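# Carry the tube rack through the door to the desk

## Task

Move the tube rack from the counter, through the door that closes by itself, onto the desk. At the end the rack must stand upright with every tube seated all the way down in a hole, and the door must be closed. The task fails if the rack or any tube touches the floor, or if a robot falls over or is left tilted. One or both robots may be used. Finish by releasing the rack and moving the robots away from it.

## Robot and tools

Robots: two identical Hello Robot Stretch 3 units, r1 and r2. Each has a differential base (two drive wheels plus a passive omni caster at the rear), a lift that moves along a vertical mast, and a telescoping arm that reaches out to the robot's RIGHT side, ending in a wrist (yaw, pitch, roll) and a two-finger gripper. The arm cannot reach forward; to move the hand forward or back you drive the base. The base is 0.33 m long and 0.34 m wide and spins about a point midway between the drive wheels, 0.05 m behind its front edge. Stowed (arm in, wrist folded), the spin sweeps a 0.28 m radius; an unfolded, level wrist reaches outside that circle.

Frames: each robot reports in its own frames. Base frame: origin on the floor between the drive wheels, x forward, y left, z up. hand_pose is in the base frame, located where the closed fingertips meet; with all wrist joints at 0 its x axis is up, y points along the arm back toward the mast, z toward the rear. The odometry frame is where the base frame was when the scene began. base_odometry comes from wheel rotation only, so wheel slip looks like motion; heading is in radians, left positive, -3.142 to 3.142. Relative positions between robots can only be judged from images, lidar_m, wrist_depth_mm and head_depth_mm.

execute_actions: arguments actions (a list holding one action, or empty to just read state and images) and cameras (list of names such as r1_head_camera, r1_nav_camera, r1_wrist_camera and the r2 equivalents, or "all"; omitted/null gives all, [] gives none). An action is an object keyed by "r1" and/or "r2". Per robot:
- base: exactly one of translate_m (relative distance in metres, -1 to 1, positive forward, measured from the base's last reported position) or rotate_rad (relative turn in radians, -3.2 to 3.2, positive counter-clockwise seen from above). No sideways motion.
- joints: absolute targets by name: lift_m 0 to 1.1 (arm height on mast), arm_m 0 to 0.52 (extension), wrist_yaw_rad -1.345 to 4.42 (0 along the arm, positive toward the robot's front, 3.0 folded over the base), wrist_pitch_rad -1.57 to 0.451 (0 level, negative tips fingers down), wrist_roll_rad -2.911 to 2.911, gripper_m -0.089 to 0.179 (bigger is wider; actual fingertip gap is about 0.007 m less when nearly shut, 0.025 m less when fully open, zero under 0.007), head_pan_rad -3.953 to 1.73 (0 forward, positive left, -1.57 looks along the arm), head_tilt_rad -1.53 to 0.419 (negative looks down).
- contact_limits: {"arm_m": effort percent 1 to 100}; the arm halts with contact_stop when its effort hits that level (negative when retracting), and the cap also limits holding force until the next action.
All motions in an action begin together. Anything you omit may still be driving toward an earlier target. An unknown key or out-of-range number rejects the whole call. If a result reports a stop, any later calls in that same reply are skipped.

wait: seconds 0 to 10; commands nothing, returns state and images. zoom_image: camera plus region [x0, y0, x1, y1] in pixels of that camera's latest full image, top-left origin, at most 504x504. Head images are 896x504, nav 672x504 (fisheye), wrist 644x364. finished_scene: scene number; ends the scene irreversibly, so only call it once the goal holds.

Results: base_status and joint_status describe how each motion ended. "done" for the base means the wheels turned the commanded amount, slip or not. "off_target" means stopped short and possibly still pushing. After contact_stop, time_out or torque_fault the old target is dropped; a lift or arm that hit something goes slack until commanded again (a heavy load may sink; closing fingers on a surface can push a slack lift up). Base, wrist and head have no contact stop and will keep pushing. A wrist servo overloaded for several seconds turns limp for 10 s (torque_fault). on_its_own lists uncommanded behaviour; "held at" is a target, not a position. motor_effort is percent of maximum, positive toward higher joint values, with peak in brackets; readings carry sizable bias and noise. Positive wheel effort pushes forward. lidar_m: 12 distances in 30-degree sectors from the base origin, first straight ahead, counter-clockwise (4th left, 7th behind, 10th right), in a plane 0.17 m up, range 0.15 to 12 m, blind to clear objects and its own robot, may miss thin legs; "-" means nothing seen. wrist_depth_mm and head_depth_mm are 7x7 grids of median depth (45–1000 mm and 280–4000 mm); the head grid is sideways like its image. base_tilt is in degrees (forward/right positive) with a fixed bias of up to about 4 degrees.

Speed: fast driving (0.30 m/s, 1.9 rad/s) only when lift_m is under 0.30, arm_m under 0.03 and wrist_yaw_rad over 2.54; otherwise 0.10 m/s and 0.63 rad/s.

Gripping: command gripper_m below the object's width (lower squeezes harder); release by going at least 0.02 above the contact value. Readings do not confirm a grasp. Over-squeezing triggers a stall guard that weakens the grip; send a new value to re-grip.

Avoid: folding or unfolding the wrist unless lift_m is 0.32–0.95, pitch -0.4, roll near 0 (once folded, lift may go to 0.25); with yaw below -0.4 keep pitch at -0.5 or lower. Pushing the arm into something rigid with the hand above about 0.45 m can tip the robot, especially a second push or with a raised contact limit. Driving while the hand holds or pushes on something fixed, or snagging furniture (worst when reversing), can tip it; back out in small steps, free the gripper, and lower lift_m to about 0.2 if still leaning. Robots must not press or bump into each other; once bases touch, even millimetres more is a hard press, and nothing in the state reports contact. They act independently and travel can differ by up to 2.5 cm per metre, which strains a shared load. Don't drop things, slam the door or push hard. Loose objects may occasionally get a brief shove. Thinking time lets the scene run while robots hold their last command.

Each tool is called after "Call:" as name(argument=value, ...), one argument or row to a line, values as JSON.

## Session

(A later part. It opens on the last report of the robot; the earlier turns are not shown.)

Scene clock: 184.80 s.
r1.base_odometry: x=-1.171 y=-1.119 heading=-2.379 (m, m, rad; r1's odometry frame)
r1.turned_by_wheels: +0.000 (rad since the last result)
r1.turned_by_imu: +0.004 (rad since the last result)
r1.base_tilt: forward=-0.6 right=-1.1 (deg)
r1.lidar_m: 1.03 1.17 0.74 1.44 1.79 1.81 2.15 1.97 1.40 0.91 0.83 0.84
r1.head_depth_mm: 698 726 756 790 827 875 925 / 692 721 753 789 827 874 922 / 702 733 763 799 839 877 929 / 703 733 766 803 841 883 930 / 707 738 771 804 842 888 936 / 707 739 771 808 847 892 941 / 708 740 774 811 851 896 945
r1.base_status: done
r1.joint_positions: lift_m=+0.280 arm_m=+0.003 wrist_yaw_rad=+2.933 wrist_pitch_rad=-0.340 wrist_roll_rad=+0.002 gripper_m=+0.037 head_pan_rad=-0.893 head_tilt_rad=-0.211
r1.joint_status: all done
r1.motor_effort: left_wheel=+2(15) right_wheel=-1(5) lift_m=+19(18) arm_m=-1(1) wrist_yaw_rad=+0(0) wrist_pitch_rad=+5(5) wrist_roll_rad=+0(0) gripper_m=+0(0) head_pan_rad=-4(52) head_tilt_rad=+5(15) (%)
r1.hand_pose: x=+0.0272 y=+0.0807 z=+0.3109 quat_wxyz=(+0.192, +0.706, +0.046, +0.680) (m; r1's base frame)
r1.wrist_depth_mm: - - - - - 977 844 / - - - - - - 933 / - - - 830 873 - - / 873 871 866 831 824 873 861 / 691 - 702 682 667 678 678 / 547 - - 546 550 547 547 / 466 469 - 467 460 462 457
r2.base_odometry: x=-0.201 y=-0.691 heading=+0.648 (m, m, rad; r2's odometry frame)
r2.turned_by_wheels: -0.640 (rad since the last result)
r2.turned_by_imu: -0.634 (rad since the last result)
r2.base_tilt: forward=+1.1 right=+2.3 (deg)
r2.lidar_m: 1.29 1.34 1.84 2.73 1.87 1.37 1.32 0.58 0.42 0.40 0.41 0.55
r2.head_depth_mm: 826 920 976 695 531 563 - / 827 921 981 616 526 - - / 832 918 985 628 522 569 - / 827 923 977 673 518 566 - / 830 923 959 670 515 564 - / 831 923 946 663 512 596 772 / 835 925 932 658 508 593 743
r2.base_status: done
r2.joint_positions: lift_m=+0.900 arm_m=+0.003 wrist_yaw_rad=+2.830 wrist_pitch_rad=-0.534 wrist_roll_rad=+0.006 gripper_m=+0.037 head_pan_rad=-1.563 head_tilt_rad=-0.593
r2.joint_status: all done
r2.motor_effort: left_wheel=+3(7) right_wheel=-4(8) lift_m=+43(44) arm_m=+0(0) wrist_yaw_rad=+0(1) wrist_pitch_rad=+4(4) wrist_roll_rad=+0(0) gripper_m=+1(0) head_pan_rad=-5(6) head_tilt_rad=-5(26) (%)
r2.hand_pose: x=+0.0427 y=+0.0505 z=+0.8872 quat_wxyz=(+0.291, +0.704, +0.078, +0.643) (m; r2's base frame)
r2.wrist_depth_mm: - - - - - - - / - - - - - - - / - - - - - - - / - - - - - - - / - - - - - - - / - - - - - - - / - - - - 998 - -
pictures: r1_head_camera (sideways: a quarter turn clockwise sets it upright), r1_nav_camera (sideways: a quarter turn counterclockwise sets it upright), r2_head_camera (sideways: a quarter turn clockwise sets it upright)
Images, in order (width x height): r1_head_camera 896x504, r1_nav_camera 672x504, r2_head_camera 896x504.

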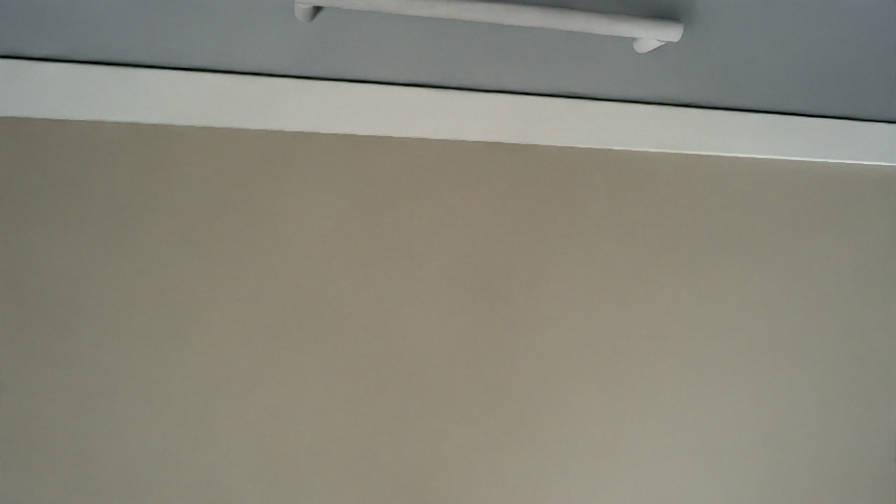

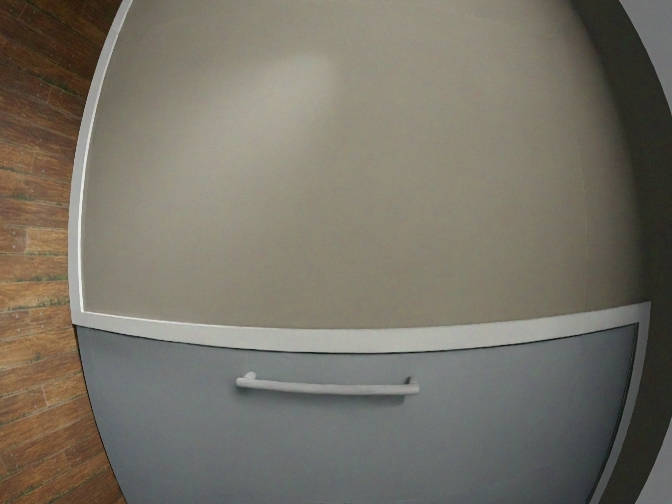

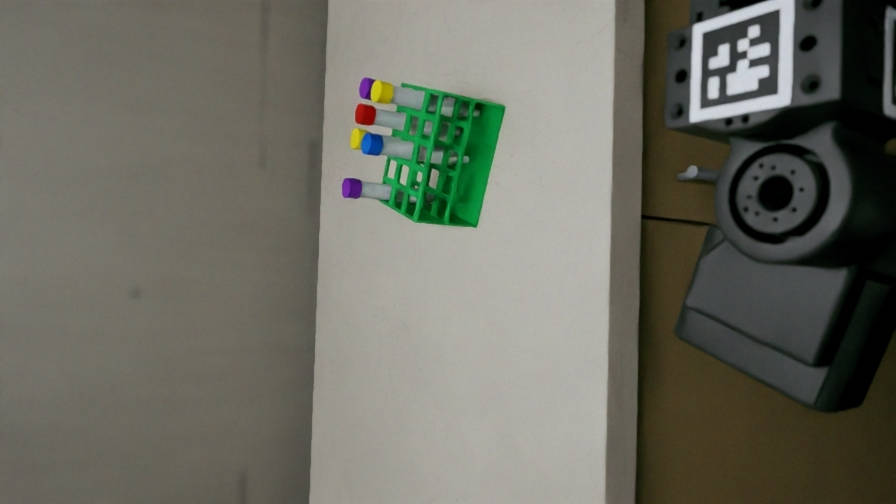

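Call:
execute_actions(
  actions=[
    {"r1": {"joints": {"lift_m": 0.9, "wrist_pitch_rad": -0.4, "wrist_roll_rad": 0.0}}, "r2": {"joints": {"lift_m": 0.95, "wrist_pitch_rad": -0.4, "wrist_roll_rad": 0.0}}},
  ],
  cameras=[],
)

Call:
execute_actions(
  actions=[
    {"r1": {"joints": {"wrist_yaw_rad": 0.785, "gripper_m": 0.1}}, "r2": {"joints": {"wrist_yaw_rad": 0.0, "gripper_m": 0.179}}},
  ],
  cameras=["r1_wrist_camera", "r2_wrist_camera"],
)

Scene clock: 234.23 s.
r1.base_odometry: x=-1.171 y=-1.119 heading=-2.379 (m, m, rad; r1's odometry frame)
r1.turned_by_wheels: +0.000 (rad since the last result)
r1.turned_by_imu: +0.002 (rad since the last result)
r1.base_tilt: forward=-0.7 right=-1.1 (deg)
r1.lidar_m: 1.04 1.17 0.74 1.44 1.79 1.81 2.16 1.97 1.40 0.91 0.83 0.84
r1.head_depth_mm: 696 726 755 788 831 878 924 / 692 721 757 789 828 871 920 / 701 733 764 801 840 878 926 / 702 734 766 803 840 884 933 / 706 736 769 806 846 891 935 / 707 736 770 808 845 889 941 / 710 740 774 811 851 893 944
r1.base_status: not commanded
r1.joint_positions: lift_m=+0.900 arm_m=+0.003 wrist_yaw_rad=+2.933 wrist_pitch_rad=-0.412 wrist_roll_rad=+0.002 gripper_m=+0.037 head_pan_rad=-0.893 head_tilt_rad=-0.211
r1.joint_status: all done
r1.motor_effort: left_wheel=+2(2) right_wheel=-2(2) lift_m=+36(38) arm_m=-1(1) wrist_yaw_rad=+0(0) wrist_pitch_rad=+4(3) wrist_roll_rad=-1(1) gripper_m=+0(0) head_pan_rad=-4(5) head_tilt_rad=+5(4) (%)
r1.hand_pose: x=+0.0254 y=+0.0725 z=+0.9135 quat_wxyz=(+0.217, +0.704, +0.072, +0.673) (m; r1's base frame)
r1.wrist_depth_mm: - - - - - - 923 / - - - - - - 956 / - - - - - - - / - - - - - - - / - - - - - - - / - - - - - - - / - - - - - - -
r2.base_odometry: x=-0.201 y=-0.691 heading=+0.648 (m, m, rad; r2's odometry frame)
r2.turned_by_wheels: +0.000 (rad since the last result)
r2.turned_by_imu: +0.001 (rad since the last result)
r2.base_tilt: forward=+1.0 right=+2.3 (deg)
r2.lidar_m: 1.29 1.35 1.84 2.73 1.87 1.37 1.32 0.58 0.42 0.40 0.41 0.55
r2.head_depth_mm: 827 919 978 695 580 - 833 / 826 919 979 617 546 - 816 / 828 920 982 623 533 - - / 830 924 969 673 535 - - / 830 923 957 670 532 - 806 / 834 929 949 666 511 562 773 / 832 927 936 658 507 594 744
r2.base_status: not commanded
r2.joint_positions: lift_m=+0.950 arm_m=+0.003 wrist_yaw_rad=+2.830 wrist_pitch_rad=-0.418 wrist_roll_rad=+0.006 gripper_m=+0.037 head_pan_rad=-1.563 head_tilt_rad=-0.593
r2.joint_status: all done
r2.motor_effort: left_wheel=+3(3) right_wheel=-4(4) lift_m=+43(44) arm_m=+0(0) wrist_yaw_rad=+2(0) wrist_pitch_rad=+6(6) wrist_roll_rad=-4(4) gripper_m=+0(1) head_pan_rad=-5(5) head_tilt_rad=-5(5) (%)
r2.hand_pose: x=+0.0476 y=+0.0658 z=+0.9622 quat_wxyz=(+0.253, +0.708, +0.037, +0.659) (m; r2's base frame)
r2.wrist_depth_mm: - - - - - - - / - - - - - - - / - - - - - - - / - - - - - - - / - - - - - - - / - - - - - - - / - - - - - - -
pictures: none
No camera images: the call's "cameras" was empty. Leave "cameras" out to get every camera's image.

Scene clock: 236.67 s.
r1.base_odometry: x=-1.171 y=-1.119 heading=-2.379 (m, m, rad; r1's odometry frame)
r1.turned_by_wheels: +0.000 (rad since the last result)
r1.turned_by_imu: +0.000 (rad since the last result)
r1.base_tilt: forward=-0.6 right=-1.1 (deg)
r1.lidar_m: 1.04 1.17 0.74 1.44 1.79 1.81 2.16 1.97 1.41 0.91 0.83 0.84
r1.head_depth_mm: 696 727 757 788 829 877 924 / 691 720 755 787 828 870 920 / 700 731 767 800 838 878 930 / 704 732 767 801 841 885 931 / 706 737 769 802 844 886 937 / 707 738 772 808 849 890 941 / 710 740 772 811 849 892 945
r1.base_status: not commanded
r1.joint_positions: lift_m=+0.900 arm_m=+0.003 wrist_yaw_rad=+0.788 wrist_pitch_rad=-0.412 wrist_roll_rad=+0.002 gripper_m=+0.100 head_pan_rad=-0.893 head_tilt_rad=-0.211
r1.joint_status: all done
r1.motor_effort: left_wheel=+2(2) right_wheel=-1(1) lift_m=+37(36) arm_m=-1(1) wrist_yaw_rad=-4(5) wrist_pitch_rad=+4(4) wrist_roll_rad=-1(1) gripper_m=+0(75) head_pan_rad=-4(4) head_tilt_rad=+5(4) (%)
r1.hand_pose: x=+0.1382 y=-0.3065 z=+0.9135 quat_wxyz=(+0.694, +0.400, -0.584, +0.132) (m; r1's base frame)
r1.wrist_depth_mm: 599 595 584 572 550 551 541 / 664 650 636 618 608 605 583 / 727 707 683 678 681 642 641 / 806 772 757 740 731 734 688 / 913 888 842 840 797 814 797 / - - - 957 927 889 860 / - - - - - - -
r2.base_odometry: x=-0.201 y=-0.691 heading=+0.648 (m, m, rad; r2's odometry frame)
r2.turned_by_wheels: +0.000 (rad since the last result)
r2.turned_by_imu: +0.000 (rad since the last result)
r2.base_tilt: forward=+1.0 right=+2.3 (deg)
r2.lidar_m: 1.29 1.34 1.84 2.72 1.87 1.37 1.32 0.58 0.42 0.40 0.41 0.55
r2.head_depth_mm: 828 916 980 694 582 - - / 829 918 979 616 562 - - / 828 918 985 628 579 - - / 828 922 971 675 556 - - / 828 924 958 671 531 605 747 / 831 922 946 664 510 595 746 / 833 924 937 658 509 595 746
r2.base_status: not commanded
r2.joint_positions: lift_m=+0.950 arm_m=+0.003 wrist_yaw_rad=+0.002 wrist_pitch_rad=-0.418 wrist_roll_rad=+0.004 gripper_m=+0.179 head_pan_rad=-1.563 head_tilt_rad=-0.593
r2.joint_status: all done
r2.motor_effort: left_wheel=+3(3) right_wheel=-4(4) lift_m=+43(43) arm_m=+0(0) wrist_yaw_rad=-2(2) wrist_pitch_rad=+6(6) wrist_roll_rad=-3(4) gripper_m=+0(100) head_pan_rad=-4(5) head_tilt_rad=-5(5) (%)
r2.hand_pose: x=-0.0211 y=-0.3721 z=+0.9622 quat_wxyz=(+0.691, +0.147, -0.693, -0.147) (m; r2's base frame)
r2.wrist_depth_mm: 737 743 732 722 706 705 704 / 765 766 761 724 329 630 688 / 472 467 461 425 343 419 440 / 342 338 338 333 329 327 326 / 266 278 263 263 261 260 256 / 225 219 218 218 216 215 212 / - 263 215 214 213 212 -
pictures: r1_wrist_camera, r2_wrist_camera
Images, in order (width x height): r1_wrist_camera 644x364, r2_wrist_camera 644x364.

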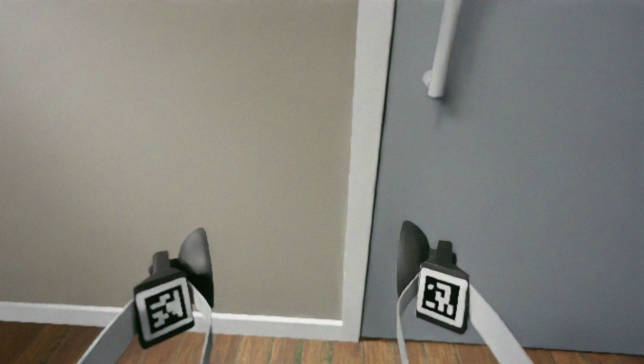

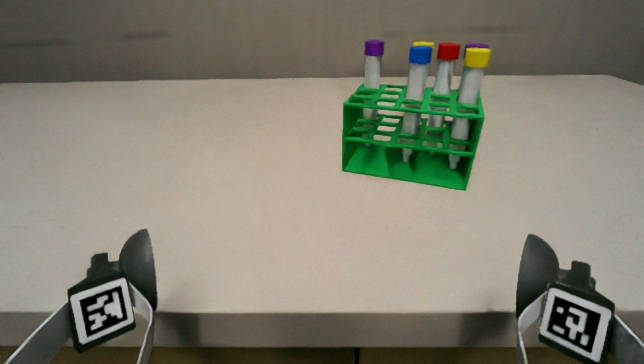

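Call:
zoom_image(
  camera="r2_wrist_camera",
  region=[310, 20, 520, 200],
)

Region (310, 20, 520, 200) of r2_wrist_camera's 644x364 image, scaled by 2.400; it fills the top 432 rows of this view, and the rest is white.

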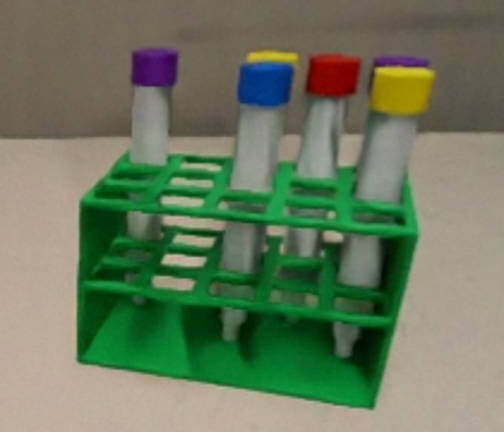

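Call:
execute_actions(
  actions=[
    {"r1": {"base": {"translate_m": 0.137}, "joints": {"wrist_pitch_rad": 0.0, "lift_m": 0.8, "gripper_m": 0.15, "arm_m": 0.35}}, "r2": {"base": {"translate_m": -0.45}, "joints": {"wrist_yaw_rad": 1.31, "wrist_pitch_rad": -0.3}}},
  ],
  cameras=["r1_wrist_camera", "r2_wrist_camera"],
)

Scene clock: 344.60 s.
r1.base_odometry: x=-1.270 y=-1.214 heading=-2.379 (m, m, rad; r1's odometry frame)
r1.turned_by_wheels: +0.000 (rad since the last result)
r1.turned_by_imu: +0.002 (rad since the last result)
r1.base_tilt: forward=-0.7 right=-1.1 (deg)
r1.lidar_m: 0.93 0.50 0.51 1.31 1.88 1.89 2.27 2.08 1.26 0.82 0.75 0.75
r1.head_depth_mm: 621 649 673 703 736 771 815 / 622 650 679 710 746 783 825 / 625 652 681 713 748 785 829 / 627 655 684 715 751 788 832 / 629 656 686 717 753 790 837 / 630 658 688 721 755 795 843 / 634 659 687 722 759 798 839
r1.base_status: done
r1.joint_positions: lift_m=+0.800 arm_m=+0.350 wrist_yaw_rad=+0.786 wrist_pitch_rad=-0.024 wrist_roll_rad=+0.002 gripper_m=+0.150 head_pan_rad=-0.893 head_tilt_rad=-0.211
r1.joint_status: all done
r1.motor_effort: left_wheel=+2(8) right_wheel=-1(3) lift_m=+18(30) arm_m=+5(6) wrist_yaw_rad=-2(4) wrist_pitch_rad=+8(9) wrist_roll_rad=-1(1) gripper_m=+1(83) head_pan_rad=-4(4) head_tilt_rad=+4(5) (%)
r1.hand_pose: x=+0.1595 y=-0.6752 z=+0.9090 quat_wxyz=(+0.656, +0.279, -0.650, +0.263) (m; r1's base frame)
r1.wrist_depth_mm: 270 265 252 258 250 252 245 / 281 277 269 264 260 256 252 / 294 284 278 273 265 264 259 / 299 295 287 284 275 271 267 / 309 304 297 286 281 278 272 / 320 307 306 295 292 284 285 / 333 329 317 306 307 302 290
r2.base_odometry: x=-0.560 y=-0.963 heading=+0.648 (m, m, rad; r2's odometry frame)
r2.turned_by_wheels: +0.000 (rad since the last result)
r2.turned_by_imu: -0.001 (rad since the last result)
r2.base_tilt: forward=+1.1 right=+2.2 (deg)
r2.lidar_m: 1.45 1.81 2.48 0.60 1.23 0.90 0.87 0.91 0.43 0.41 0.42 0.57
r2.head_depth_mm: 827 916 1030 1177 1279 - 1135 / 824 917 1030 719 564 - - / 829 921 985 684 540 - - / 829 924 975 677 536 606 - / 828 926 960 671 532 598 - / 833 922 946 664 529 - - / 829 925 935 653 522 - -
r2.base_status: done
r2.joint_positions: lift_m=+0.950 arm_m=+0.003 wrist_yaw_rad=+1.308 wrist_pitch_rad=-0.320 wrist_roll_rad=+0.004 gripper_m=+0.179 head_pan_rad=-1.563 head_tilt_rad=-0.593
r2.joint_status: all done
r2.motor_effort: left_wheel=+3(5) right_wheel=-4(10) lift_m=+43(43) arm_m=-1(0) wrist_yaw_rad=+4(2) wrist_pitch_rad=+7(6) wrist_roll_rad=-3(3) gripper_m=+0(0) head_pan_rad=-4(4) head_tilt_rad=-6(5) (%)
r2.hand_pose: x=+0.2062 y=-0.2090 z=+0.9849 quat_wxyz=(+0.622, +0.515, -0.487, +0.334) (m; r2's base frame)
r2.wrist_depth_mm: - - - - - - 807 / - - - - - - 812 / - - - 986 637 633 373 / - - - - 464 415 347 / - - - - 493 329 308 / - - - - 514 338 247 / - - - - 501 347 -
pictures: r1_wrist_camera, r2_wrist_camera
Images, in order (width x height): r1_wrist_camera 644x364, r2_wrist_camera 644x364.

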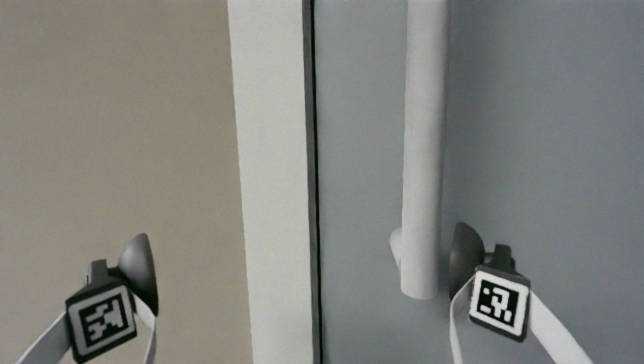

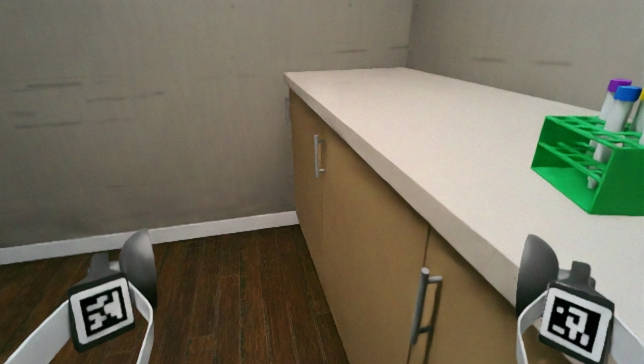

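Call:
execute_actions(
  actions=[
    {"r1": {"base": {"translate_m": -0.057}, "joints": {"lift_m": 0.88, "arm_m": 0.407}}, "r2": {"joints": {"arm_m": 0.27, "head_pan_rad": -1.2, "head_tilt_rad": -0.7}}},
  ],
  cameras=["r1_wrist_camera", "r2_wrist_camera", "r2_head_camera"],
)

Scene clock: 377.53 s.
r1.base_odometry: x=-1.229 y=-1.175 heading=-2.378 (m, m, rad; r1's odometry frame)
r1.turned_by_wheels: +0.000 (rad since the last result)
r1.turned_by_imu: +0.001 (rad since the last result)
r1.base_tilt: forward=-0.6 right=-1.1 (deg)
r1.lidar_m: 0.98 0.54 0.67 1.36 1.85 1.86 2.22 2.03 1.32 0.86 0.78 0.79
r1.head_depth_mm: 645 672 702 735 774 817 865 / 654 683 714 747 779 821 863 / 656 685 717 750 785 825 869 / 658 687 719 751 787 830 874 / 661 688 721 753 791 831 879 / 665 691 723 757 795 833 883 / 664 693 723 759 798 837 885
r1.base_status: done
r1.joint_positions: lift_m=+0.880 arm_m=+0.407 wrist_yaw_rad=+0.786 wrist_pitch_rad=-0.024 wrist_roll_rad=+0.002 gripper_m=+0.150 head_pan_rad=-0.893 head_tilt_rad=-0.211
r1.joint_status: all done
r1.motor_effort: left_wheel=+2(4) right_wheel=-1(7) lift_m=+36(38) arm_m=+5(4) wrist_yaw_rad=-2(2) wrist_pitch_rad=+8(8) wrist_roll_rad=-1(1) gripper_m=-1(0) head_pan_rad=-4(4) head_tilt_rad=+4(5) (%)
r1.hand_pose: x=+0.1595 y=-0.7322 z=+0.9882 quat_wxyz=(+0.656, +0.279, -0.650, +0.263) (m; r1's base frame)
r1.wrist_depth_mm: 263 246 254 246 245 241 234 / 271 253 260 253 254 249 243 / 282 263 266 262 261 257 251 / 291 281 277 270 269 263 260 / 297 290 285 281 277 269 265 / 308 291 292 288 287 277 271 / 325 313 302 296 296 288 282
r2.base_odometry: x=-0.560 y=-0.963 heading=+0.648 (m, m, rad; r2's odometry frame)
r2.turned_by_wheels: +0.000 (rad since the last result)
r2.turned_by_imu: +0.001 (rad since the last result)
r2.base_tilt: forward=+1.1 right=+2.3 (deg)
r2.lidar_m: 1.45 1.81 2.48 0.64 1.23 0.91 0.87 0.90 0.43 0.41 0.42 0.57
r2.head_depth_mm: 800 896 845 561 499 608 781 / 833 929 883 557 520 652 838 / 861 968 824 572 568 699 921 / 896 994 777 569 604 757 1070 / 933 1020 660 561 647 828 1081 / 973 1052 693 588 693 912 1133 / 1012 1099 759 612 752 1006 1116
r2.base_status: not commanded
r2.joint_positions: lift_m=+0.950 arm_m=+0.270 wrist_yaw_rad=+1.309 wrist_pitch_rad=-0.319 wrist_roll_rad=+0.004 gripper_m=+0.179 head_pan_rad=-1.207 head_tilt_rad=-0.691
r2.joint_status: all done
r2.motor_effort: left_wheel=+3(3) right_wheel=-4(4) lift_m=+43(43) arm_m=+5(5) wrist_yaw_rad=+0(2) wrist_pitch_rad=+7(6) wrist_roll_rad=-3(3) gripper_m=+0(0) head_pan_rad=+4(37) head_tilt_rad=-6(19) (%)
r2.hand_pose: x=+0.2063 y=-0.4757 z=+0.9850 quat_wxyz=(+0.622, +0.515, -0.486, +0.335) (m; r2's base frame)
r2.wrist_depth_mm: - - - - - 740 544 / - - - - - 760 559 / - - 720 638 263 616 543 / - - 460 421 255 417 409 / - - 320 315 275 311 310 / - - 254 253 250 249 247 / - - 210 209 208 206 -
pictures: r1_wrist_camera, r2_head_camera (sideways: a quarter turn clockwise sets it upright), r2_wrist_camera
Images, in order (width x height): r1_wrist_camera 644x364, r2_head_camera 896x504, r2_wrist_camera 644x364.

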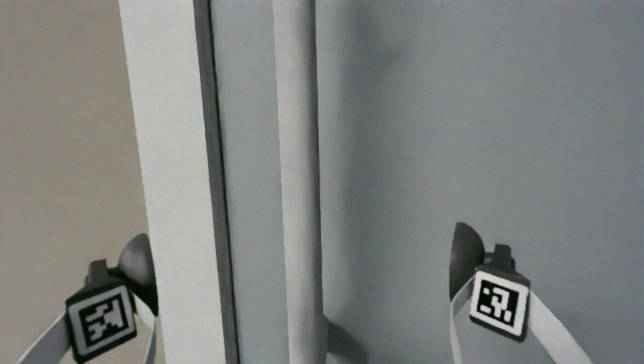

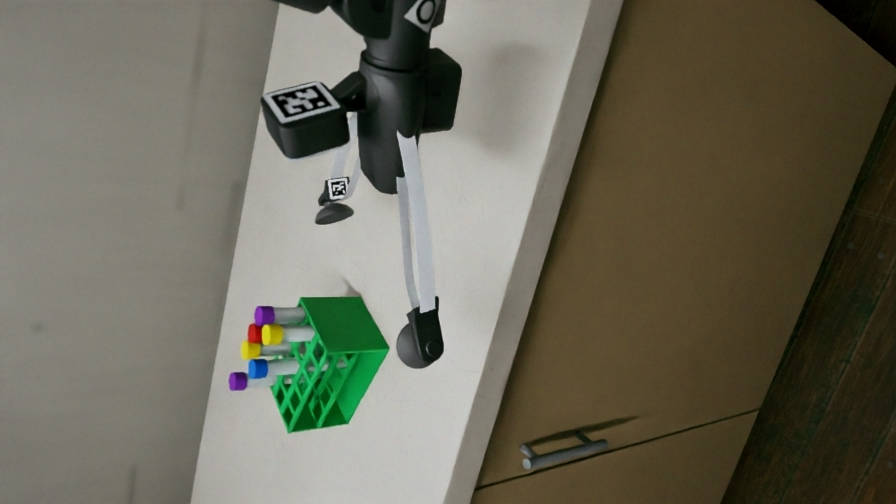

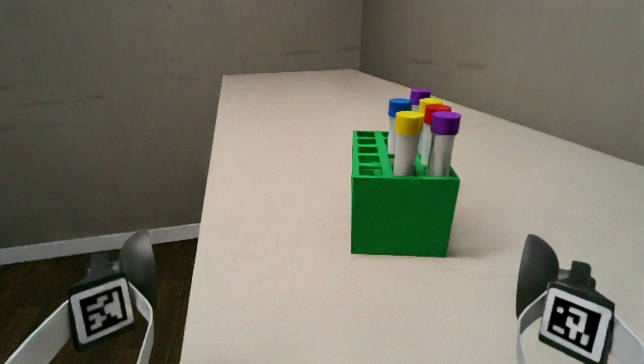

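Call:
execute_actions(
  actions=[
    {"r1": {"base": {"translate_m": 0.039}, "joints": {"arm_m": 0.446, "gripper_m": 0.11}}, "r2": {"joints": {"arm_m": 0.327}}},
  ],
  cameras=["r1_wrist_camera", "r2_wrist_camera"],
)

Scene clock: 407.57 s.
r1.base_odometry: x=-1.257 y=-1.202 heading=-2.378 (m, m, rad; r1's odometry frame)
r1.turned_by_wheels: +0.000 (rad since the last result)
r1.turned_by_imu: +0.001 (rad since the last result)
r1.base_tilt: forward=-0.7 right=-1.1 (deg)
r1.lidar_m: 0.95 0.52 0.52 1.33 1.87 1.88 2.27 2.07 1.28 0.83 0.76 0.76
r1.head_depth_mm: 627 655 681 711 744 781 828 / 633 660 690 722 759 797 835 / 637 662 692 725 761 800 842 / 638 663 696 727 763 801 847 / 640 666 696 730 763 806 851 / 641 668 698 732 770 809 853 / 642 672 700 734 770 811 857
r1.base_status: done
r1.joint_positions: lift_m=+0.880 arm_m=+0.446 wrist_yaw_rad=+0.786 wrist_pitch_rad=-0.024 wrist_roll_rad=+0.002 gripper_m=+0.110 head_pan_rad=-0.893 head_tilt_rad=-0.211
r1.joint_status: all done
r1.motor_effort: left_wheel=+2(9) right_wheel=-1(3) lift_m=+37(36) arm_m=+4(5) wrist_yaw_rad=-1(1) wrist_pitch_rad=+8(8) wrist_roll_rad=-1(1) gripper_m=+0(81) head_pan_rad=-4(5) head_tilt_rad=+4(4) (%)
r1.hand_pose: x=+0.1595 y=-0.7712 z=+0.9882 quat_wxyz=(+0.656, +0.279, -0.650, +0.263) (m; r1's base frame)
r1.wrist_depth_mm: 207 193 201 197 194 191 188 / 215 199 208 199 201 197 193 / 224 204 215 146 205 202 200 / 230 211 221 150 213 209 205 / 238 217 227 153 218 216 210 / 248 243 236 156 227 222 217 / 254 237 244 163 236 228 224
r2.base_odometry: x=-0.560 y=-0.963 heading=+0.648 (m, m, rad; r2's odometry frame)
r2.turned_by_wheels: +0.000 (rad since the last result)
r2.turned_by_imu: +0.001 (rad since the last result)
r2.base_tilt: forward=+1.0 right=+2.3 (deg)
r2.lidar_m: 1.45 1.81 2.48 0.61 1.23 0.91 0.87 0.91 0.43 0.41 0.42 0.56
r2.head_depth_mm: 805 893 892 590 498 610 782 / 832 924 - 579 520 650 841 / 865 970 833 591 567 699 924 / 896 987 798 586 604 758 1066 / 933 1019 652 580 645 825 1086 / 970 1060 692 596 698 905 1120 / 1011 1095 754 613 748 1011 1118
r2.base_status: not commanded
r2.joint_positions: lift_m=+0.950 arm_m=+0.327 wrist_yaw_rad=+1.309 wrist_pitch_rad=-0.319 wrist_roll_rad=+0.004 gripper_m=+0.179 head_pan_rad=-1.207 head_tilt_rad=-0.691
r2.joint_status: all done
r2.motor_effort: left_wheel=+3(3) right_wheel=-4(4) lift_m=+43(43) arm_m=+5(6) wrist_yaw_rad=+0(0) wrist_pitch_rad=+6(7) wrist_roll_rad=-3(3) gripper_m=+1(0) head_pan_rad=+4(4) head_tilt_rad=-5(6) (%)
r2.hand_pose: x=+0.2063 y=-0.5327 z=+0.9850 quat_wxyz=(+0.622, +0.515, -0.486, +0.335) (m; r2's base frame)
r2.wrist_depth_mm: - - - - - 664 486 / - - - - 997 676 499 / - - 650 358 575 629 503 / - - 428 246 394 417 414 / - - 318 261 301 313 308 / - 254 253 251 250 249 247 / - 204 210 209 209 207 -
pictures: r1_wrist_camera, r2_wrist_camera
Images, in order (width x height): r1_wrist_camera 644x364, r2_wrist_camera 644x364.

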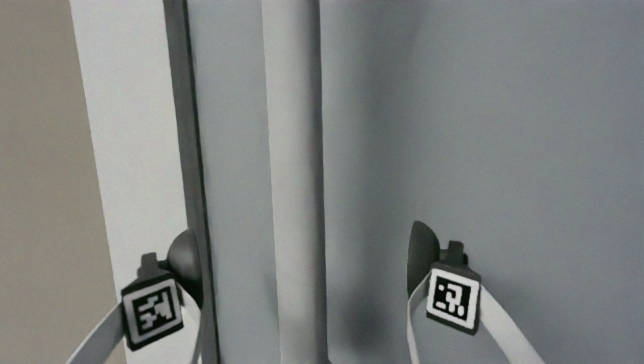

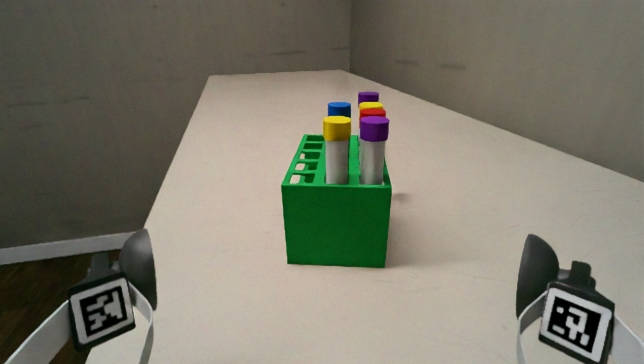

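Call:
execute_actions(
  actions=[
    {"r1": {"joints": {"gripper_m": -0.03}}, "r2": {"base": {"translate_m": 0.12}}},
  ],
  cameras=["r1_wrist_camera", "r2_wrist_camera", "r2_head_camera"],
)

Scene clock: 417.07 s.
r1.base_odometry: x=-1.257 y=-1.202 heading=-2.378 (m, m, rad; r1's odometry frame)
r1.turned_by_wheels: +0.000 (rad since the last result)
r1.turned_by_imu: +0.001 (rad since the last result)
r1.base_tilt: forward=-0.6 right=-1.0 (deg)
r1.lidar_m: 0.95 1.08 0.54 1.33 1.87 1.88 2.26 2.07 1.28 0.83 0.76 0.76
r1.head_depth_mm: 627 656 683 712 746 783 828 / 633 660 689 719 757 794 836 / 634 662 692 725 761 797 841 / 637 665 696 725 761 801 843 / 639 666 697 729 765 804 848 / 641 669 700 730 769 807 852 / 641 670 701 734 769 812 856
r1.base_status: not commanded
r1.joint_positions: lift_m=+0.880 arm_m=+0.446 wrist_yaw_rad=+0.790 wrist_pitch_rad=-0.024 wrist_roll_rad=+0.002 gripper_m=-0.029 head_pan_rad=-0.893 head_tilt_rad=-0.211
r1.joint_status: all done
r1.motor_effort: left_wheel=+7(6) right_wheel=-8(7) lift_m=+36(36) arm_m=+5(4) wrist_yaw_rad=-6(6) wrist_pitch_rad=+8(8) wrist_roll_rad=-1(1) gripper_m=-19(93) head_pan_rad=-4(5) head_tilt_rad=+5(5) (%)
r1.hand_pose: x=+0.1601 y=-0.7706 z=+0.9882 quat_wxyz=(+0.656, +0.280, -0.650, +0.264) (m; r1's base frame)
r1.wrist_depth_mm: 209 193 201 136 194 190 187 / 216 199 210 139 201 196 193 / 224 205 213 142 206 201 198 / 231 212 221 146 214 207 203 / 238 218 228 149 220 214 209 / 246 226 234 152 225 222 215 / 257 236 244 160 236 230 222
r2.base_odometry: x=-0.464 y=-0.891 heading=+0.648 (m, m, rad; r2's odometry frame)
r2.turned_by_wheels: +0.000 (rad since the last result)
r2.turned_by_imu: +0.001 (rad since the last result)
r2.base_tilt: forward=+1.0 right=+2.3 (deg)
r2.lidar_m: 1.44 1.69 2.31 0.62 0.67 1.03 0.99 1.03 0.42 0.41 0.42 0.56
r2.head_depth_mm: 800 895 892 589 494 600 764 / 835 918 - 577 519 644 829 / 865 970 753 590 562 697 915 / 899 991 622 586 599 755 1066 / 931 1014 737 580 639 823 1081 / 972 1056 763 579 691 903 1120 / 1011 1094 755 613 746 1006 1120
r2.base_status: done
r2.joint_positions: lift_m=+0.950 arm_m=+0.327 wrist_yaw_rad=+1.309 wrist_pitch_rad=-0.319 wrist_roll_rad=+0.004 gripper_m=+0.179 head_pan_rad=-1.207 head_tilt_rad=-0.691
r2.joint_status: not commanded
r2.motor_effort: left_wheel=+2(7) right_wheel=-4(6) lift_m=+43(43) arm_m=+5(5) wrist_yaw_rad=+1(2) wrist_pitch_rad=+7(7) wrist_roll_rad=-3(3) gripper_m=+0(0) head_pan_rad=+4(4) head_tilt_rad=-6(5) (%)
r2.hand_pose: x=+0.2063 y=-0.5327 z=+0.9850 quat_wxyz=(+0.622, +0.515, -0.486, +0.335) (m; r2's base frame)
r2.wrist_depth_mm: - - - - - 673 491 / - - - - 995 684 502 / - - 647 644 635 621 507 / - - 427 426 163 364 414 / - - 317 288 129 122 309 / - 252 253 233 138 134 246 / - 204 210 148 139 137 -
pictures: r1_wrist_camera, r2_head_camera (sideways: a quarter turn clockwise sets it upright), r2_wrist_camera
Images, in order (width x height): r1_wrist_camera 644x364, r2_head_camera 896x504, r2_wrist_camera 644x364.

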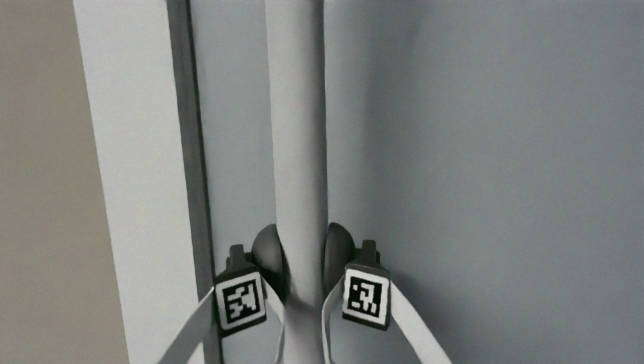

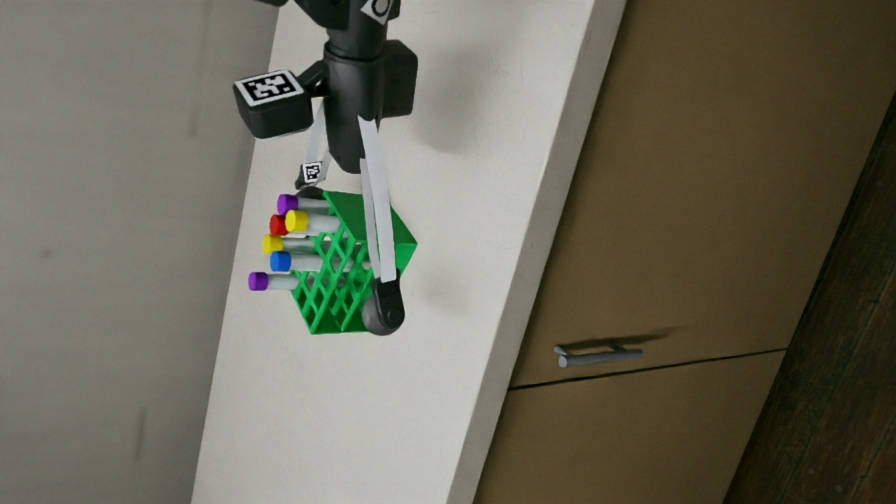

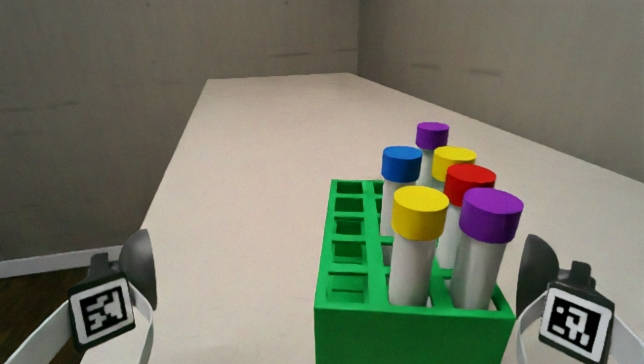

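Call:
execute_actions(
  actions=[
    {"r1": {"base": {"translate_m": -0.056}, "joints": {"arm_m": 0.387}}, "r2": {"joints": {"arm_m": 0.362}}},
  ],
  cameras=["r1_wrist_camera", "r2_wrist_camera"],
)

Scene clock: 490.80 s.
r1.base_odometry: x=-1.217 y=-1.163 heading=-2.378 (m, m, rad; r1's odometry frame)
r1.turned_by_wheels: +0.000 (rad since the last result)
r1.turned_by_imu: +0.001 (rad since the last result)
r1.base_tilt: forward=-0.5 right=-1.1 (deg)
r1.lidar_m: 0.99 1.12 0.57 1.38 1.83 1.85 2.21 2.03 1.31 0.78 0.75 0.80
r1.head_depth_mm: 653 682 712 737 761 751 789 / 664 693 719 753 786 826 871 / 666 697 725 759 796 836 884 / 669 696 729 763 800 843 885 / 668 699 731 765 801 844 890 / 673 701 731 769 804 846 891 / 672 703 734 768 808 853 896
r1.base_status: done
r1.joint_positions: lift_m=+0.880 arm_m=+0.387 wrist_yaw_rad=+0.792 wrist_pitch_rad=-0.024 wrist_roll_rad=+0.002 gripper_m=-0.029 head_pan_rad=-0.893 head_tilt_rad=-0.211
r1.joint_status: all done
r1.motor_effort: left_wheel=+6(14) right_wheel=-7(21) lift_m=+36(36) arm_m=-6(8) wrist_yaw_rad=-8(14) wrist_pitch_rad=+8(8) wrist_roll_rad=-1(1) gripper_m=-19(20) head_pan_rad=-3(4) head_tilt_rad=+5(4) (%)
r1.hand_pose: x=+0.1605 y=-0.7121 z=+0.9881 quat_wxyz=(+0.655, +0.281, -0.649, +0.264) (m; r1's base frame)
r1.wrist_depth_mm: 290 283 199 134 200 200 201 / 301 292 203 138 205 205 206 / 310 302 210 141 213 211 211 / 318 315 217 146 217 219 219 / 332 325 225 149 226 225 226 / 339 337 309 152 234 232 233 / 354 354 243 160 242 240 243
r2.base_odometry: x=-0.464 y=-0.891 heading=+0.648 (m, m, rad; r2's odometry frame)
r2.turned_by_wheels: +0.000 (rad since the last result)
r2.turned_by_imu: +0.001 (rad since the last result)
r2.base_tilt: forward=+1.0 right=+2.3 (deg)
r2.lidar_m: 1.44 1.69 2.30 0.66 0.70 1.03 0.99 1.03 0.42 0.41 0.42 0.56
r2.head_depth_mm: 804 894 893 600 494 603 762 / 832 917 - 597 521 647 830 / 862 969 753 591 562 694 916 / 898 989 617 588 598 748 1066 / 936 1016 735 583 641 824 1090 / 971 1057 765 581 692 902 1123 / 1014 1095 754 613 748 1003 1116
r2.base_status: not commanded
r2.joint_positions: lift_m=+0.950 arm_m=+0.362 wrist_yaw_rad=+1.309 wrist_pitch_rad=-0.319 wrist_roll_rad=+0.004 gripper_m=+0.179 head_pan_rad=-1.207 head_tilt_rad=-0.691
r2.joint_status: all done
r2.motor_effort: left_wheel=+3(3) right_wheel=-4(4) lift_m=+43(43) arm_m=+4(4) wrist_yaw_rad=+1(1) wrist_pitch_rad=+6(6) wrist_roll_rad=-3(3) gripper_m=+0(1) head_pan_rad=+4(4) head_tilt_rad=-5(6) (%)
r2.hand_pose: x=+0.2063 y=-0.5678 z=+0.9850 quat_wxyz=(+0.622, +0.515, -0.486, +0.335) (m; r2's base frame)
r2.wrist_depth_mm: - - - - 957 623 457 / - - - - 941 639 463 / - - 650 645 630 587 468 / - 504 428 217 160 411 411 / - 338 319 117 113 313 306 / - 252 243 135 146 250 246 / - 204 197 129 128 207 -
pictures: r1_wrist_camera, r2_wrist_camera
Images, in order (width x height): r1_wrist_camera 644x364, r2_wrist_camera 644x364.

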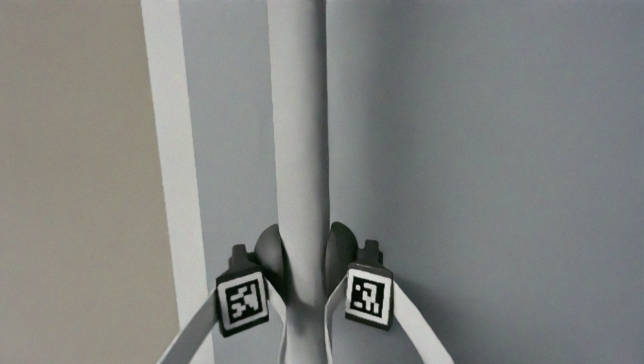

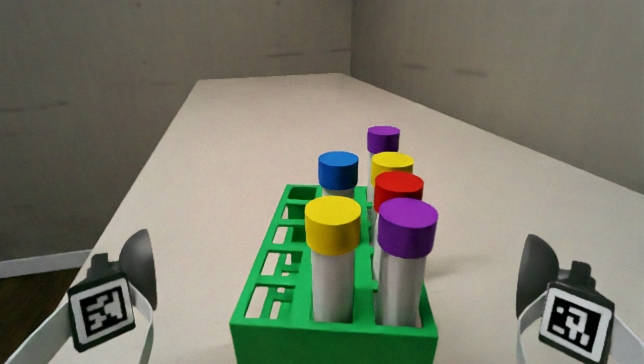

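Call:
execute_actions(
  actions=[
    {"r1": {"base": {"translate_m": -0.1266}, "joints": {"arm_m": 0.2837}}, "r2": {"joints": {"lift_m": 0.905}}},
  ],
  cameras=["r1_wrist_camera", "r2_wrist_camera", "r2_head_camera"],
)

Scene clock: 501.17 s.
r1.base_odometry: x=-1.125 y=-1.075 heading=-2.378 (m, m, rad; r1's odometry frame)
r1.turned_by_wheels: +0.000 (rad since the last result)
r1.turned_by_imu: +0.001 (rad since the last result)
r1.base_tilt: forward=-0.6 right=-0.9 (deg)
r1.lidar_m: 1.09 0.66 0.79 1.51 1.75 1.77 2.10 1.92 1.45 0.71 0.64 0.88
r1.head_depth_mm: 532 539 562 583 614 644 684 / 763 2663 2789 2939 2832 2010 1506 / 732 763 798 831 874 919 971 / 737 768 804 842 883 928 980 / 739 770 807 843 886 934 984 / 741 775 808 848 890 938 985 / 744 776 810 849 895 937 990
r1.base_status: done
r1.joint_positions: lift_m=+0.880 arm_m=+0.284 wrist_yaw_rad=+0.785 wrist_pitch_rad=-0.024 wrist_roll_rad=+0.002 gripper_m=-0.029 head_pan_rad=-0.893 head_tilt_rad=-0.211
r1.joint_status: all done
r1.motor_effort: left_wheel=+6(7) right_wheel=-6(18) lift_m=+36(36) arm_m=-6(7) wrist_yaw_rad=+0(17) wrist_pitch_rad=+8(8) wrist_roll_rad=-1(1) gripper_m=-18(20) head_pan_rad=-5(4) head_tilt_rad=+4(5) (%)
r1.hand_pose: x=+0.1592 y=-0.6100 z=+0.9879 quat_wxyz=(+0.656, +0.279, -0.650, +0.262) (m; r1's base frame)
r1.wrist_depth_mm: 449 436 193 136 214 227 239 / 461 454 201 140 220 233 248 / 474 461 205 143 228 241 257 / 495 481 213 148 236 250 265 / 511 496 216 151 242 259 279 / 533 515 221 155 256 267 287 / 538 532 233 200 264 281 301
r2.base_odometry: x=-0.464 y=-0.891 heading=+0.648 (m, m, rad; r2's odometry frame)
r2.turned_by_wheels: +0.000 (rad since the last result)
r2.turned_by_imu: +0.001 (rad since the last result)
r2.base_tilt: forward=+1.0 right=+2.3 (deg)
r2.lidar_m: 1.45 1.69 2.30 0.76 1.22 1.03 0.99 1.03 0.43 0.41 0.42 0.56
r2.head_depth_mm: 798 891 847 580 494 605 758 / 831 926 - 573 519 645 828 / 859 969 790 573 561 694 915 / 899 991 620 568 599 755 1065 / 935 1021 707 580 639 819 1089 / 977 1055 762 578 691 904 1115 / 1016 1092 755 612 746 1000 1108
r2.base_status: not commanded
r2.joint_positions: lift_m=+0.905 arm_m=+0.362 wrist_yaw_rad=+1.309 wrist_pitch_rad=-0.319 wrist_roll_rad=+0.004 gripper_m=+0.179 head_pan_rad=-1.207 head_tilt_rad=-0.691
r2.joint_status: all done
r2.motor_effort: left_wheel=+2(3) right_wheel=-4(4) lift_m=+23(36) arm_m=+4(4) wrist_yaw_rad=+1(1) wrist_pitch_rad=+6(7) wrist_roll_rad=-3(3) gripper_m=+0(1) head_pan_rad=+4(4) head_tilt_rad=-6(6) (%)
r2.hand_pose: x=+0.2063 y=-0.5678 z=+0.9409 quat_wxyz=(+0.622, +0.515, -0.486, +0.335) (m; r2's base frame)
r2.wrist_depth_mm: - - - - 944 617 456 / - - - 141 132 640 466 / - - 497 97 95 471 442 / - 327 302 109 108 314 309 / - 254 120 108 106 237 232 / 202 192 122 115 112 188 186 / - 154 149 127 125 156 -
pictures: r1_wrist_camera, r2_head_camera (sideways: a quarter turn clockwise sets it upright), r2_wrist_camera
Images, in order (width x height): r1_wrist_camera 644x364, r2_head_camera 896x504, r2_wrist_camera 644x364.

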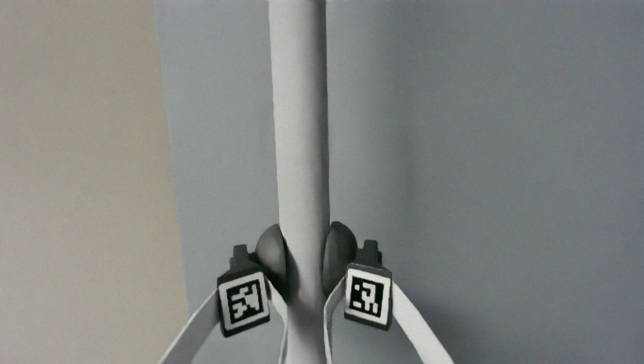

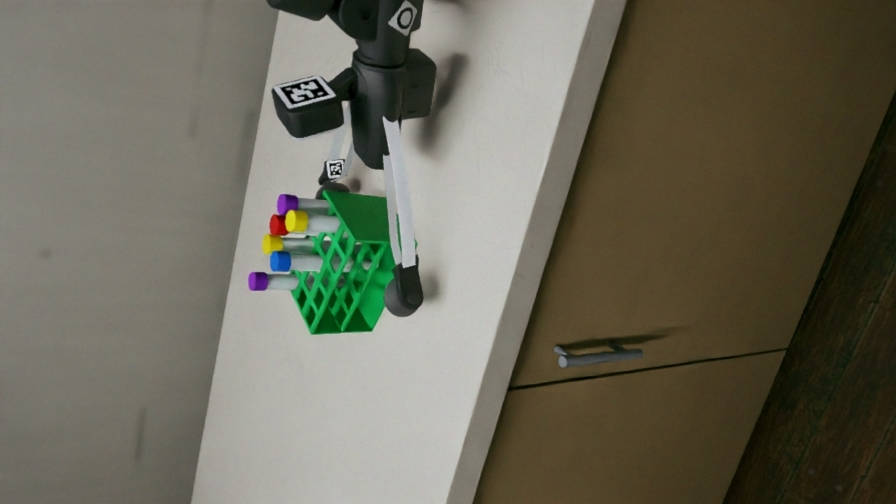

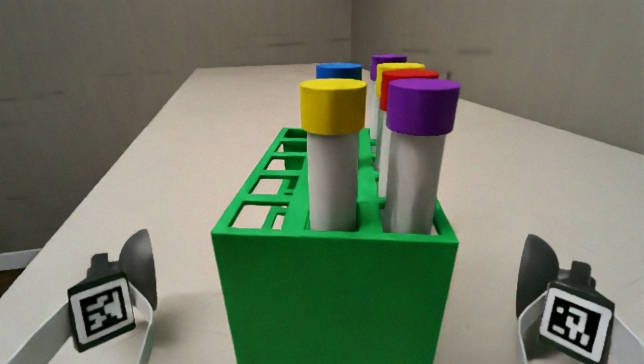

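Call:
execute_actions(
  actions=[
    {"r1": {"base": {"translate_m": -0.1426}, "joints": {"arm_m": 0.2044}}, "r2": {"base": {"translate_m": 0.03}, "joints": {"arm_m": 0.37}}},
  ],
  cameras=["r1_wrist_camera", "r2_wrist_camera"],
)

Scene clock: 519.10 s.
r1.base_odometry: x=-1.022 y=-0.977 heading=-2.377 (m, m, rad; r1's odometry frame)
r1.turned_by_wheels: +0.000 (rad since the last result)
r1.turned_by_imu: +0.001 (rad since the last result)
r1.base_tilt: forward=-0.6 right=-1.0 (deg)
r1.lidar_m: 1.20 0.77 1.34 1.64 1.66 1.68 1.98 1.81 1.62 0.67 0.55 0.97
r1.head_depth_mm: 448 470 494 523 553 586 615 / 2645 2745 509 520 541 567 601 / 2661 2779 2899 3050 2838 2117 1613 / 809 842 881 925 975 1023 1080 / 818 855 894 934 983 1032 1090 / 821 858 898 938 985 1032 1091 / 823 859 901 941 989 1039 1098
r1.base_status: done
r1.joint_positions: lift_m=+0.880 arm_m=+0.205 wrist_yaw_rad=+0.784 wrist_pitch_rad=-0.025 wrist_roll_rad=+0.002 gripper_m=-0.029 head_pan_rad=-0.893 head_tilt_rad=-0.211
r1.joint_status: all done
r1.motor_effort: left_wheel=+4(9) right_wheel=-5(16) lift_m=+36(36) arm_m=-6(11) wrist_yaw_rad=+1(48) wrist_pitch_rad=+8(8) wrist_roll_rad=-1(1) gripper_m=-18(22) head_pan_rad=-4(4) head_tilt_rad=+4(4) (%)
r1.hand_pose: x=+0.1591 y=-0.5308 z=+0.9878 quat_wxyz=(+0.656, +0.279, -0.650, +0.262) (m; r1's base frame)
r1.wrist_depth_mm: 589 184 192 140 237 265 301 / 600 596 197 143 244 273 314 / 636 622 202 148 250 283 324 / 648 638 207 154 259 293 343 / 693 669 212 153 270 308 358 / 710 684 215 158 282 322 372 / 748 703 231 239 291 334 397
r2.base_odometry: x=-0.440 y=-0.872 heading=+0.648 (m, m, rad; r2's odometry frame)
r2.turned_by_wheels: +0.000 (rad since the last result)
r2.turned_by_imu: +0.001 (rad since the last result)
r2.base_tilt: forward=+1.0 right=+2.3 (deg)
r2.lidar_m: 1.44 1.65 2.26 0.87 2.83 1.06 1.02 1.07 0.42 0.41 0.42 0.56
r2.head_depth_mm: 803 895 847 580 494 603 760 / 830 929 - 575 508 644 830 / 864 968 627 590 560 693 909 / 898 996 641 566 596 751 1069 / 934 1018 769 582 631 820 1094 / 969 1061 765 578 690 902 1121 / 1011 1091 756 613 747 1002 1121
r2.base_status: done
r2.joint_positions: lift_m=+0.905 arm_m=+0.370 wrist_yaw_rad=+1.309 wrist_pitch_rad=-0.319 wrist_roll_rad=+0.004 gripper_m=+0.179 head_pan_rad=-1.207 head_tilt_rad=-0.691
r2.joint_status: all done
r2.motor_effort: left_wheel=+3(7) right_wheel=-4(7) lift_m=+23(22) arm_m=+4(4) wrist_yaw_rad=+0(1) wrist_pitch_rad=+6(6) wrist_roll_rad=-3(3) gripper_m=+1(1) head_pan_rad=+4(4) head_tilt_rad=-6(5) (%)
r2.hand_pose: x=+0.2063 y=-0.5758 z=+0.9409 quat_wxyz=(+0.622, +0.515, -0.486, +0.335) (m; r2's base frame)
r2.wrist_depth_mm: - - - - 946 606 450 / - - - 838 149 616 458 / - - 490 63 66 64 433 / - 327 303 69 70 275 311 / 272 254 170 76 76 229 234 / 201 192 130 81 80 175 186 / - 154 84 81 78 79 -
pictures: r1_wrist_camera, r2_wrist_camera
Images, in order (width x height): r1_wrist_camera 644x364, r2_wrist_camera 644x364.

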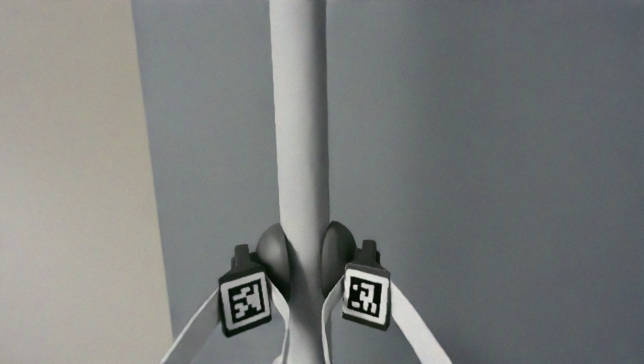

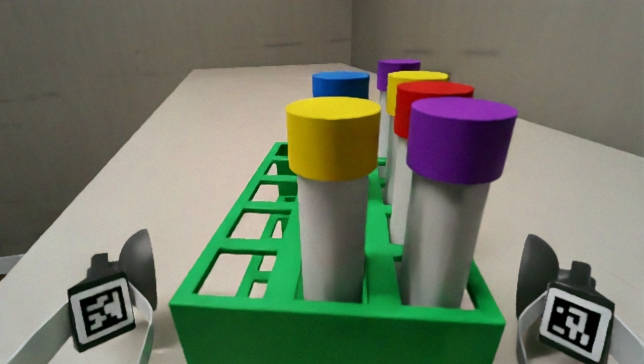

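Call:
execute_actions(
  actions=[
    {"r1": {"base": {"translate_m": -0.1541}, "joints": {"arm_m": 0.151}}, "r2": {"joints": {"gripper_m": 0.05}}},
  ],
  cameras=["r1_wrist_camera", "r2_wrist_camera"],
)

Scene clock: 525.97 s.
r1.base_odometry: x=-0.911 y=-0.870 heading=-2.377 (m, m, rad; r1's odometry frame)
r1.turned_by_wheels: +0.000 (rad since the last result)
r1.turned_by_imu: +0.001 (rad since the last result)
r1.base_tilt: forward=-0.6 right=-1.1 (deg)
r1.lidar_m: 1.32 0.89 1.46 1.71 1.57 1.59 1.85 1.69 1.71 1.15 1.05 1.05
r1.head_depth_mm: 896 936 974 1022 1069 1114 1184 / 899 936 980 1025 1072 1128 1193 / 898 936 983 1026 1079 1133 1195 / 902 944 979 1027 1080 1138 1200 / 898 938 983 1025 1075 1135 1196 / 909 947 989 1034 1087 1140 1204 / 913 950 993 1036 1088 1152 1211
r1.base_status: done
r1.joint_positions: lift_m=+0.880 arm_m=+0.151 wrist_yaw_rad=+0.782 wrist_pitch_rad=-0.023 wrist_roll_rad=+0.002 gripper_m=-0.030 head_pan_rad=-0.893 head_tilt_rad=-0.211
r1.joint_status: all done
r1.motor_effort: left_wheel=+2(6) right_wheel=-1(12) lift_m=+36(36) arm_m=-5(8) wrist_yaw_rad=+3(10) wrist_pitch_rad=+7(8) wrist_roll_rad=-1(1) gripper_m=-10(18) head_pan_rad=-3(4) head_tilt_rad=+4(4) (%)
r1.hand_pose: x=+0.1587 y=-0.4778 z=+0.9884 quat_wxyz=(+0.656, +0.277, -0.651, +0.262) (m; r1's base frame)
r1.wrist_depth_mm: 725 724 700 697 685 662 665 / 769 756 723 722 709 691 685 / 793 767 736 736 736 701 708 / 796 794 759 777 749 718 743 / 834 805 815 780 773 753 742 / 858 856 816 - 797 778 773 / 893 892 843 832 810 807 768
r2.base_odometry: x=-0.440 y=-0.872 heading=+0.648 (m, m, rad; r2's odometry frame)
r2.turned_by_wheels: +0.000 (rad since the last result)
r2.turned_by_imu: +0.001 (rad since the last result)
r2.base_tilt: forward=+1.1 right=+2.3 (deg)
r2.lidar_m: 1.44 1.65 2.26 1.00 1.45 1.06 1.02 1.06 0.42 0.41 0.42 0.56
r2.head_depth_mm: 801 890 851 581 494 603 759 / 831 931 921 575 509 644 830 / 863 966 791 580 561 694 918 / 898 989 622 578 597 752 1071 / 933 1021 736 581 630 822 1085 / 972 1056 766 579 689 902 1119 / 1010 1088 754 611 745 1002 1113
r2.base_status: not commanded
r2.joint_positions: lift_m=+0.905 arm_m=+0.370 wrist_yaw_rad=+1.309 wrist_pitch_rad=-0.319 wrist_roll_rad=+0.004 gripper_m=+0.058 head_pan_rad=-1.207 head_tilt_rad=-0.691
r2.joint_status: gripper_m off_target (ended at +0.058, target +0.050)
r2.on_its_own: gripper_m is held at +0.057, not at your +0.050, by its stall guard, which is still easing
r2.motor_effort: left_wheel=+3(3) right_wheel=-4(4) lift_m=+23(23) arm_m=+4(4) wrist_yaw_rad=+2(1) wrist_pitch_rad=+6(7) wrist_roll_rad=-2(3) gripper_m=-10(99) head_pan_rad=+4(4) head_tilt_rad=-6(6) (%)
r2.hand_pose: x=+0.2063 y=-0.5757 z=+0.9409 quat_wxyz=(+0.622, +0.515, -0.486, +0.335) (m; r2's base frame)
r2.wrist_depth_mm: - - - - 951 609 450 / - - - 134 119 619 456 / - - 489 99 87 471 435 / - 325 323 109 95 313 312 / 271 242 123 108 100 235 232 / 192 192 129 113 99 196 186 / 159 159 149 125 113 151 155
pictures: r1_wrist_camera, r2_wrist_camera
Images, in order (width x height): r1_wrist_camera 644x364, r2_wrist_camera 644x364.

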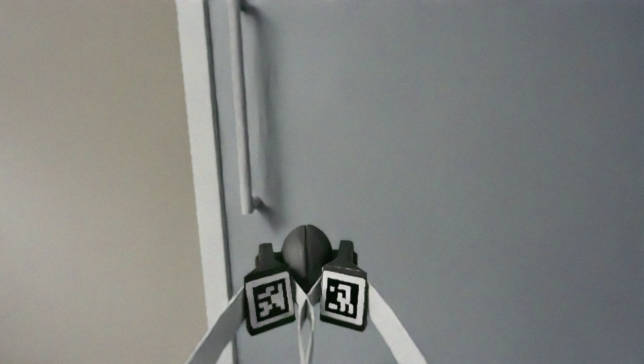

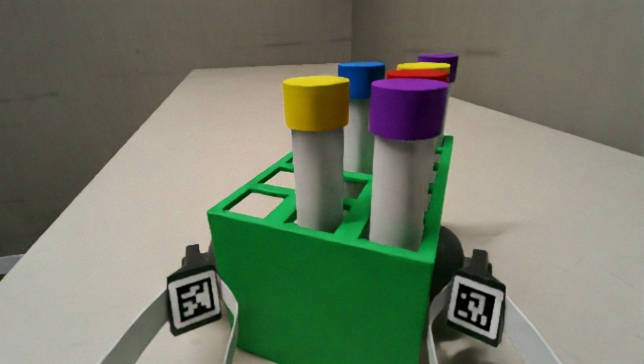

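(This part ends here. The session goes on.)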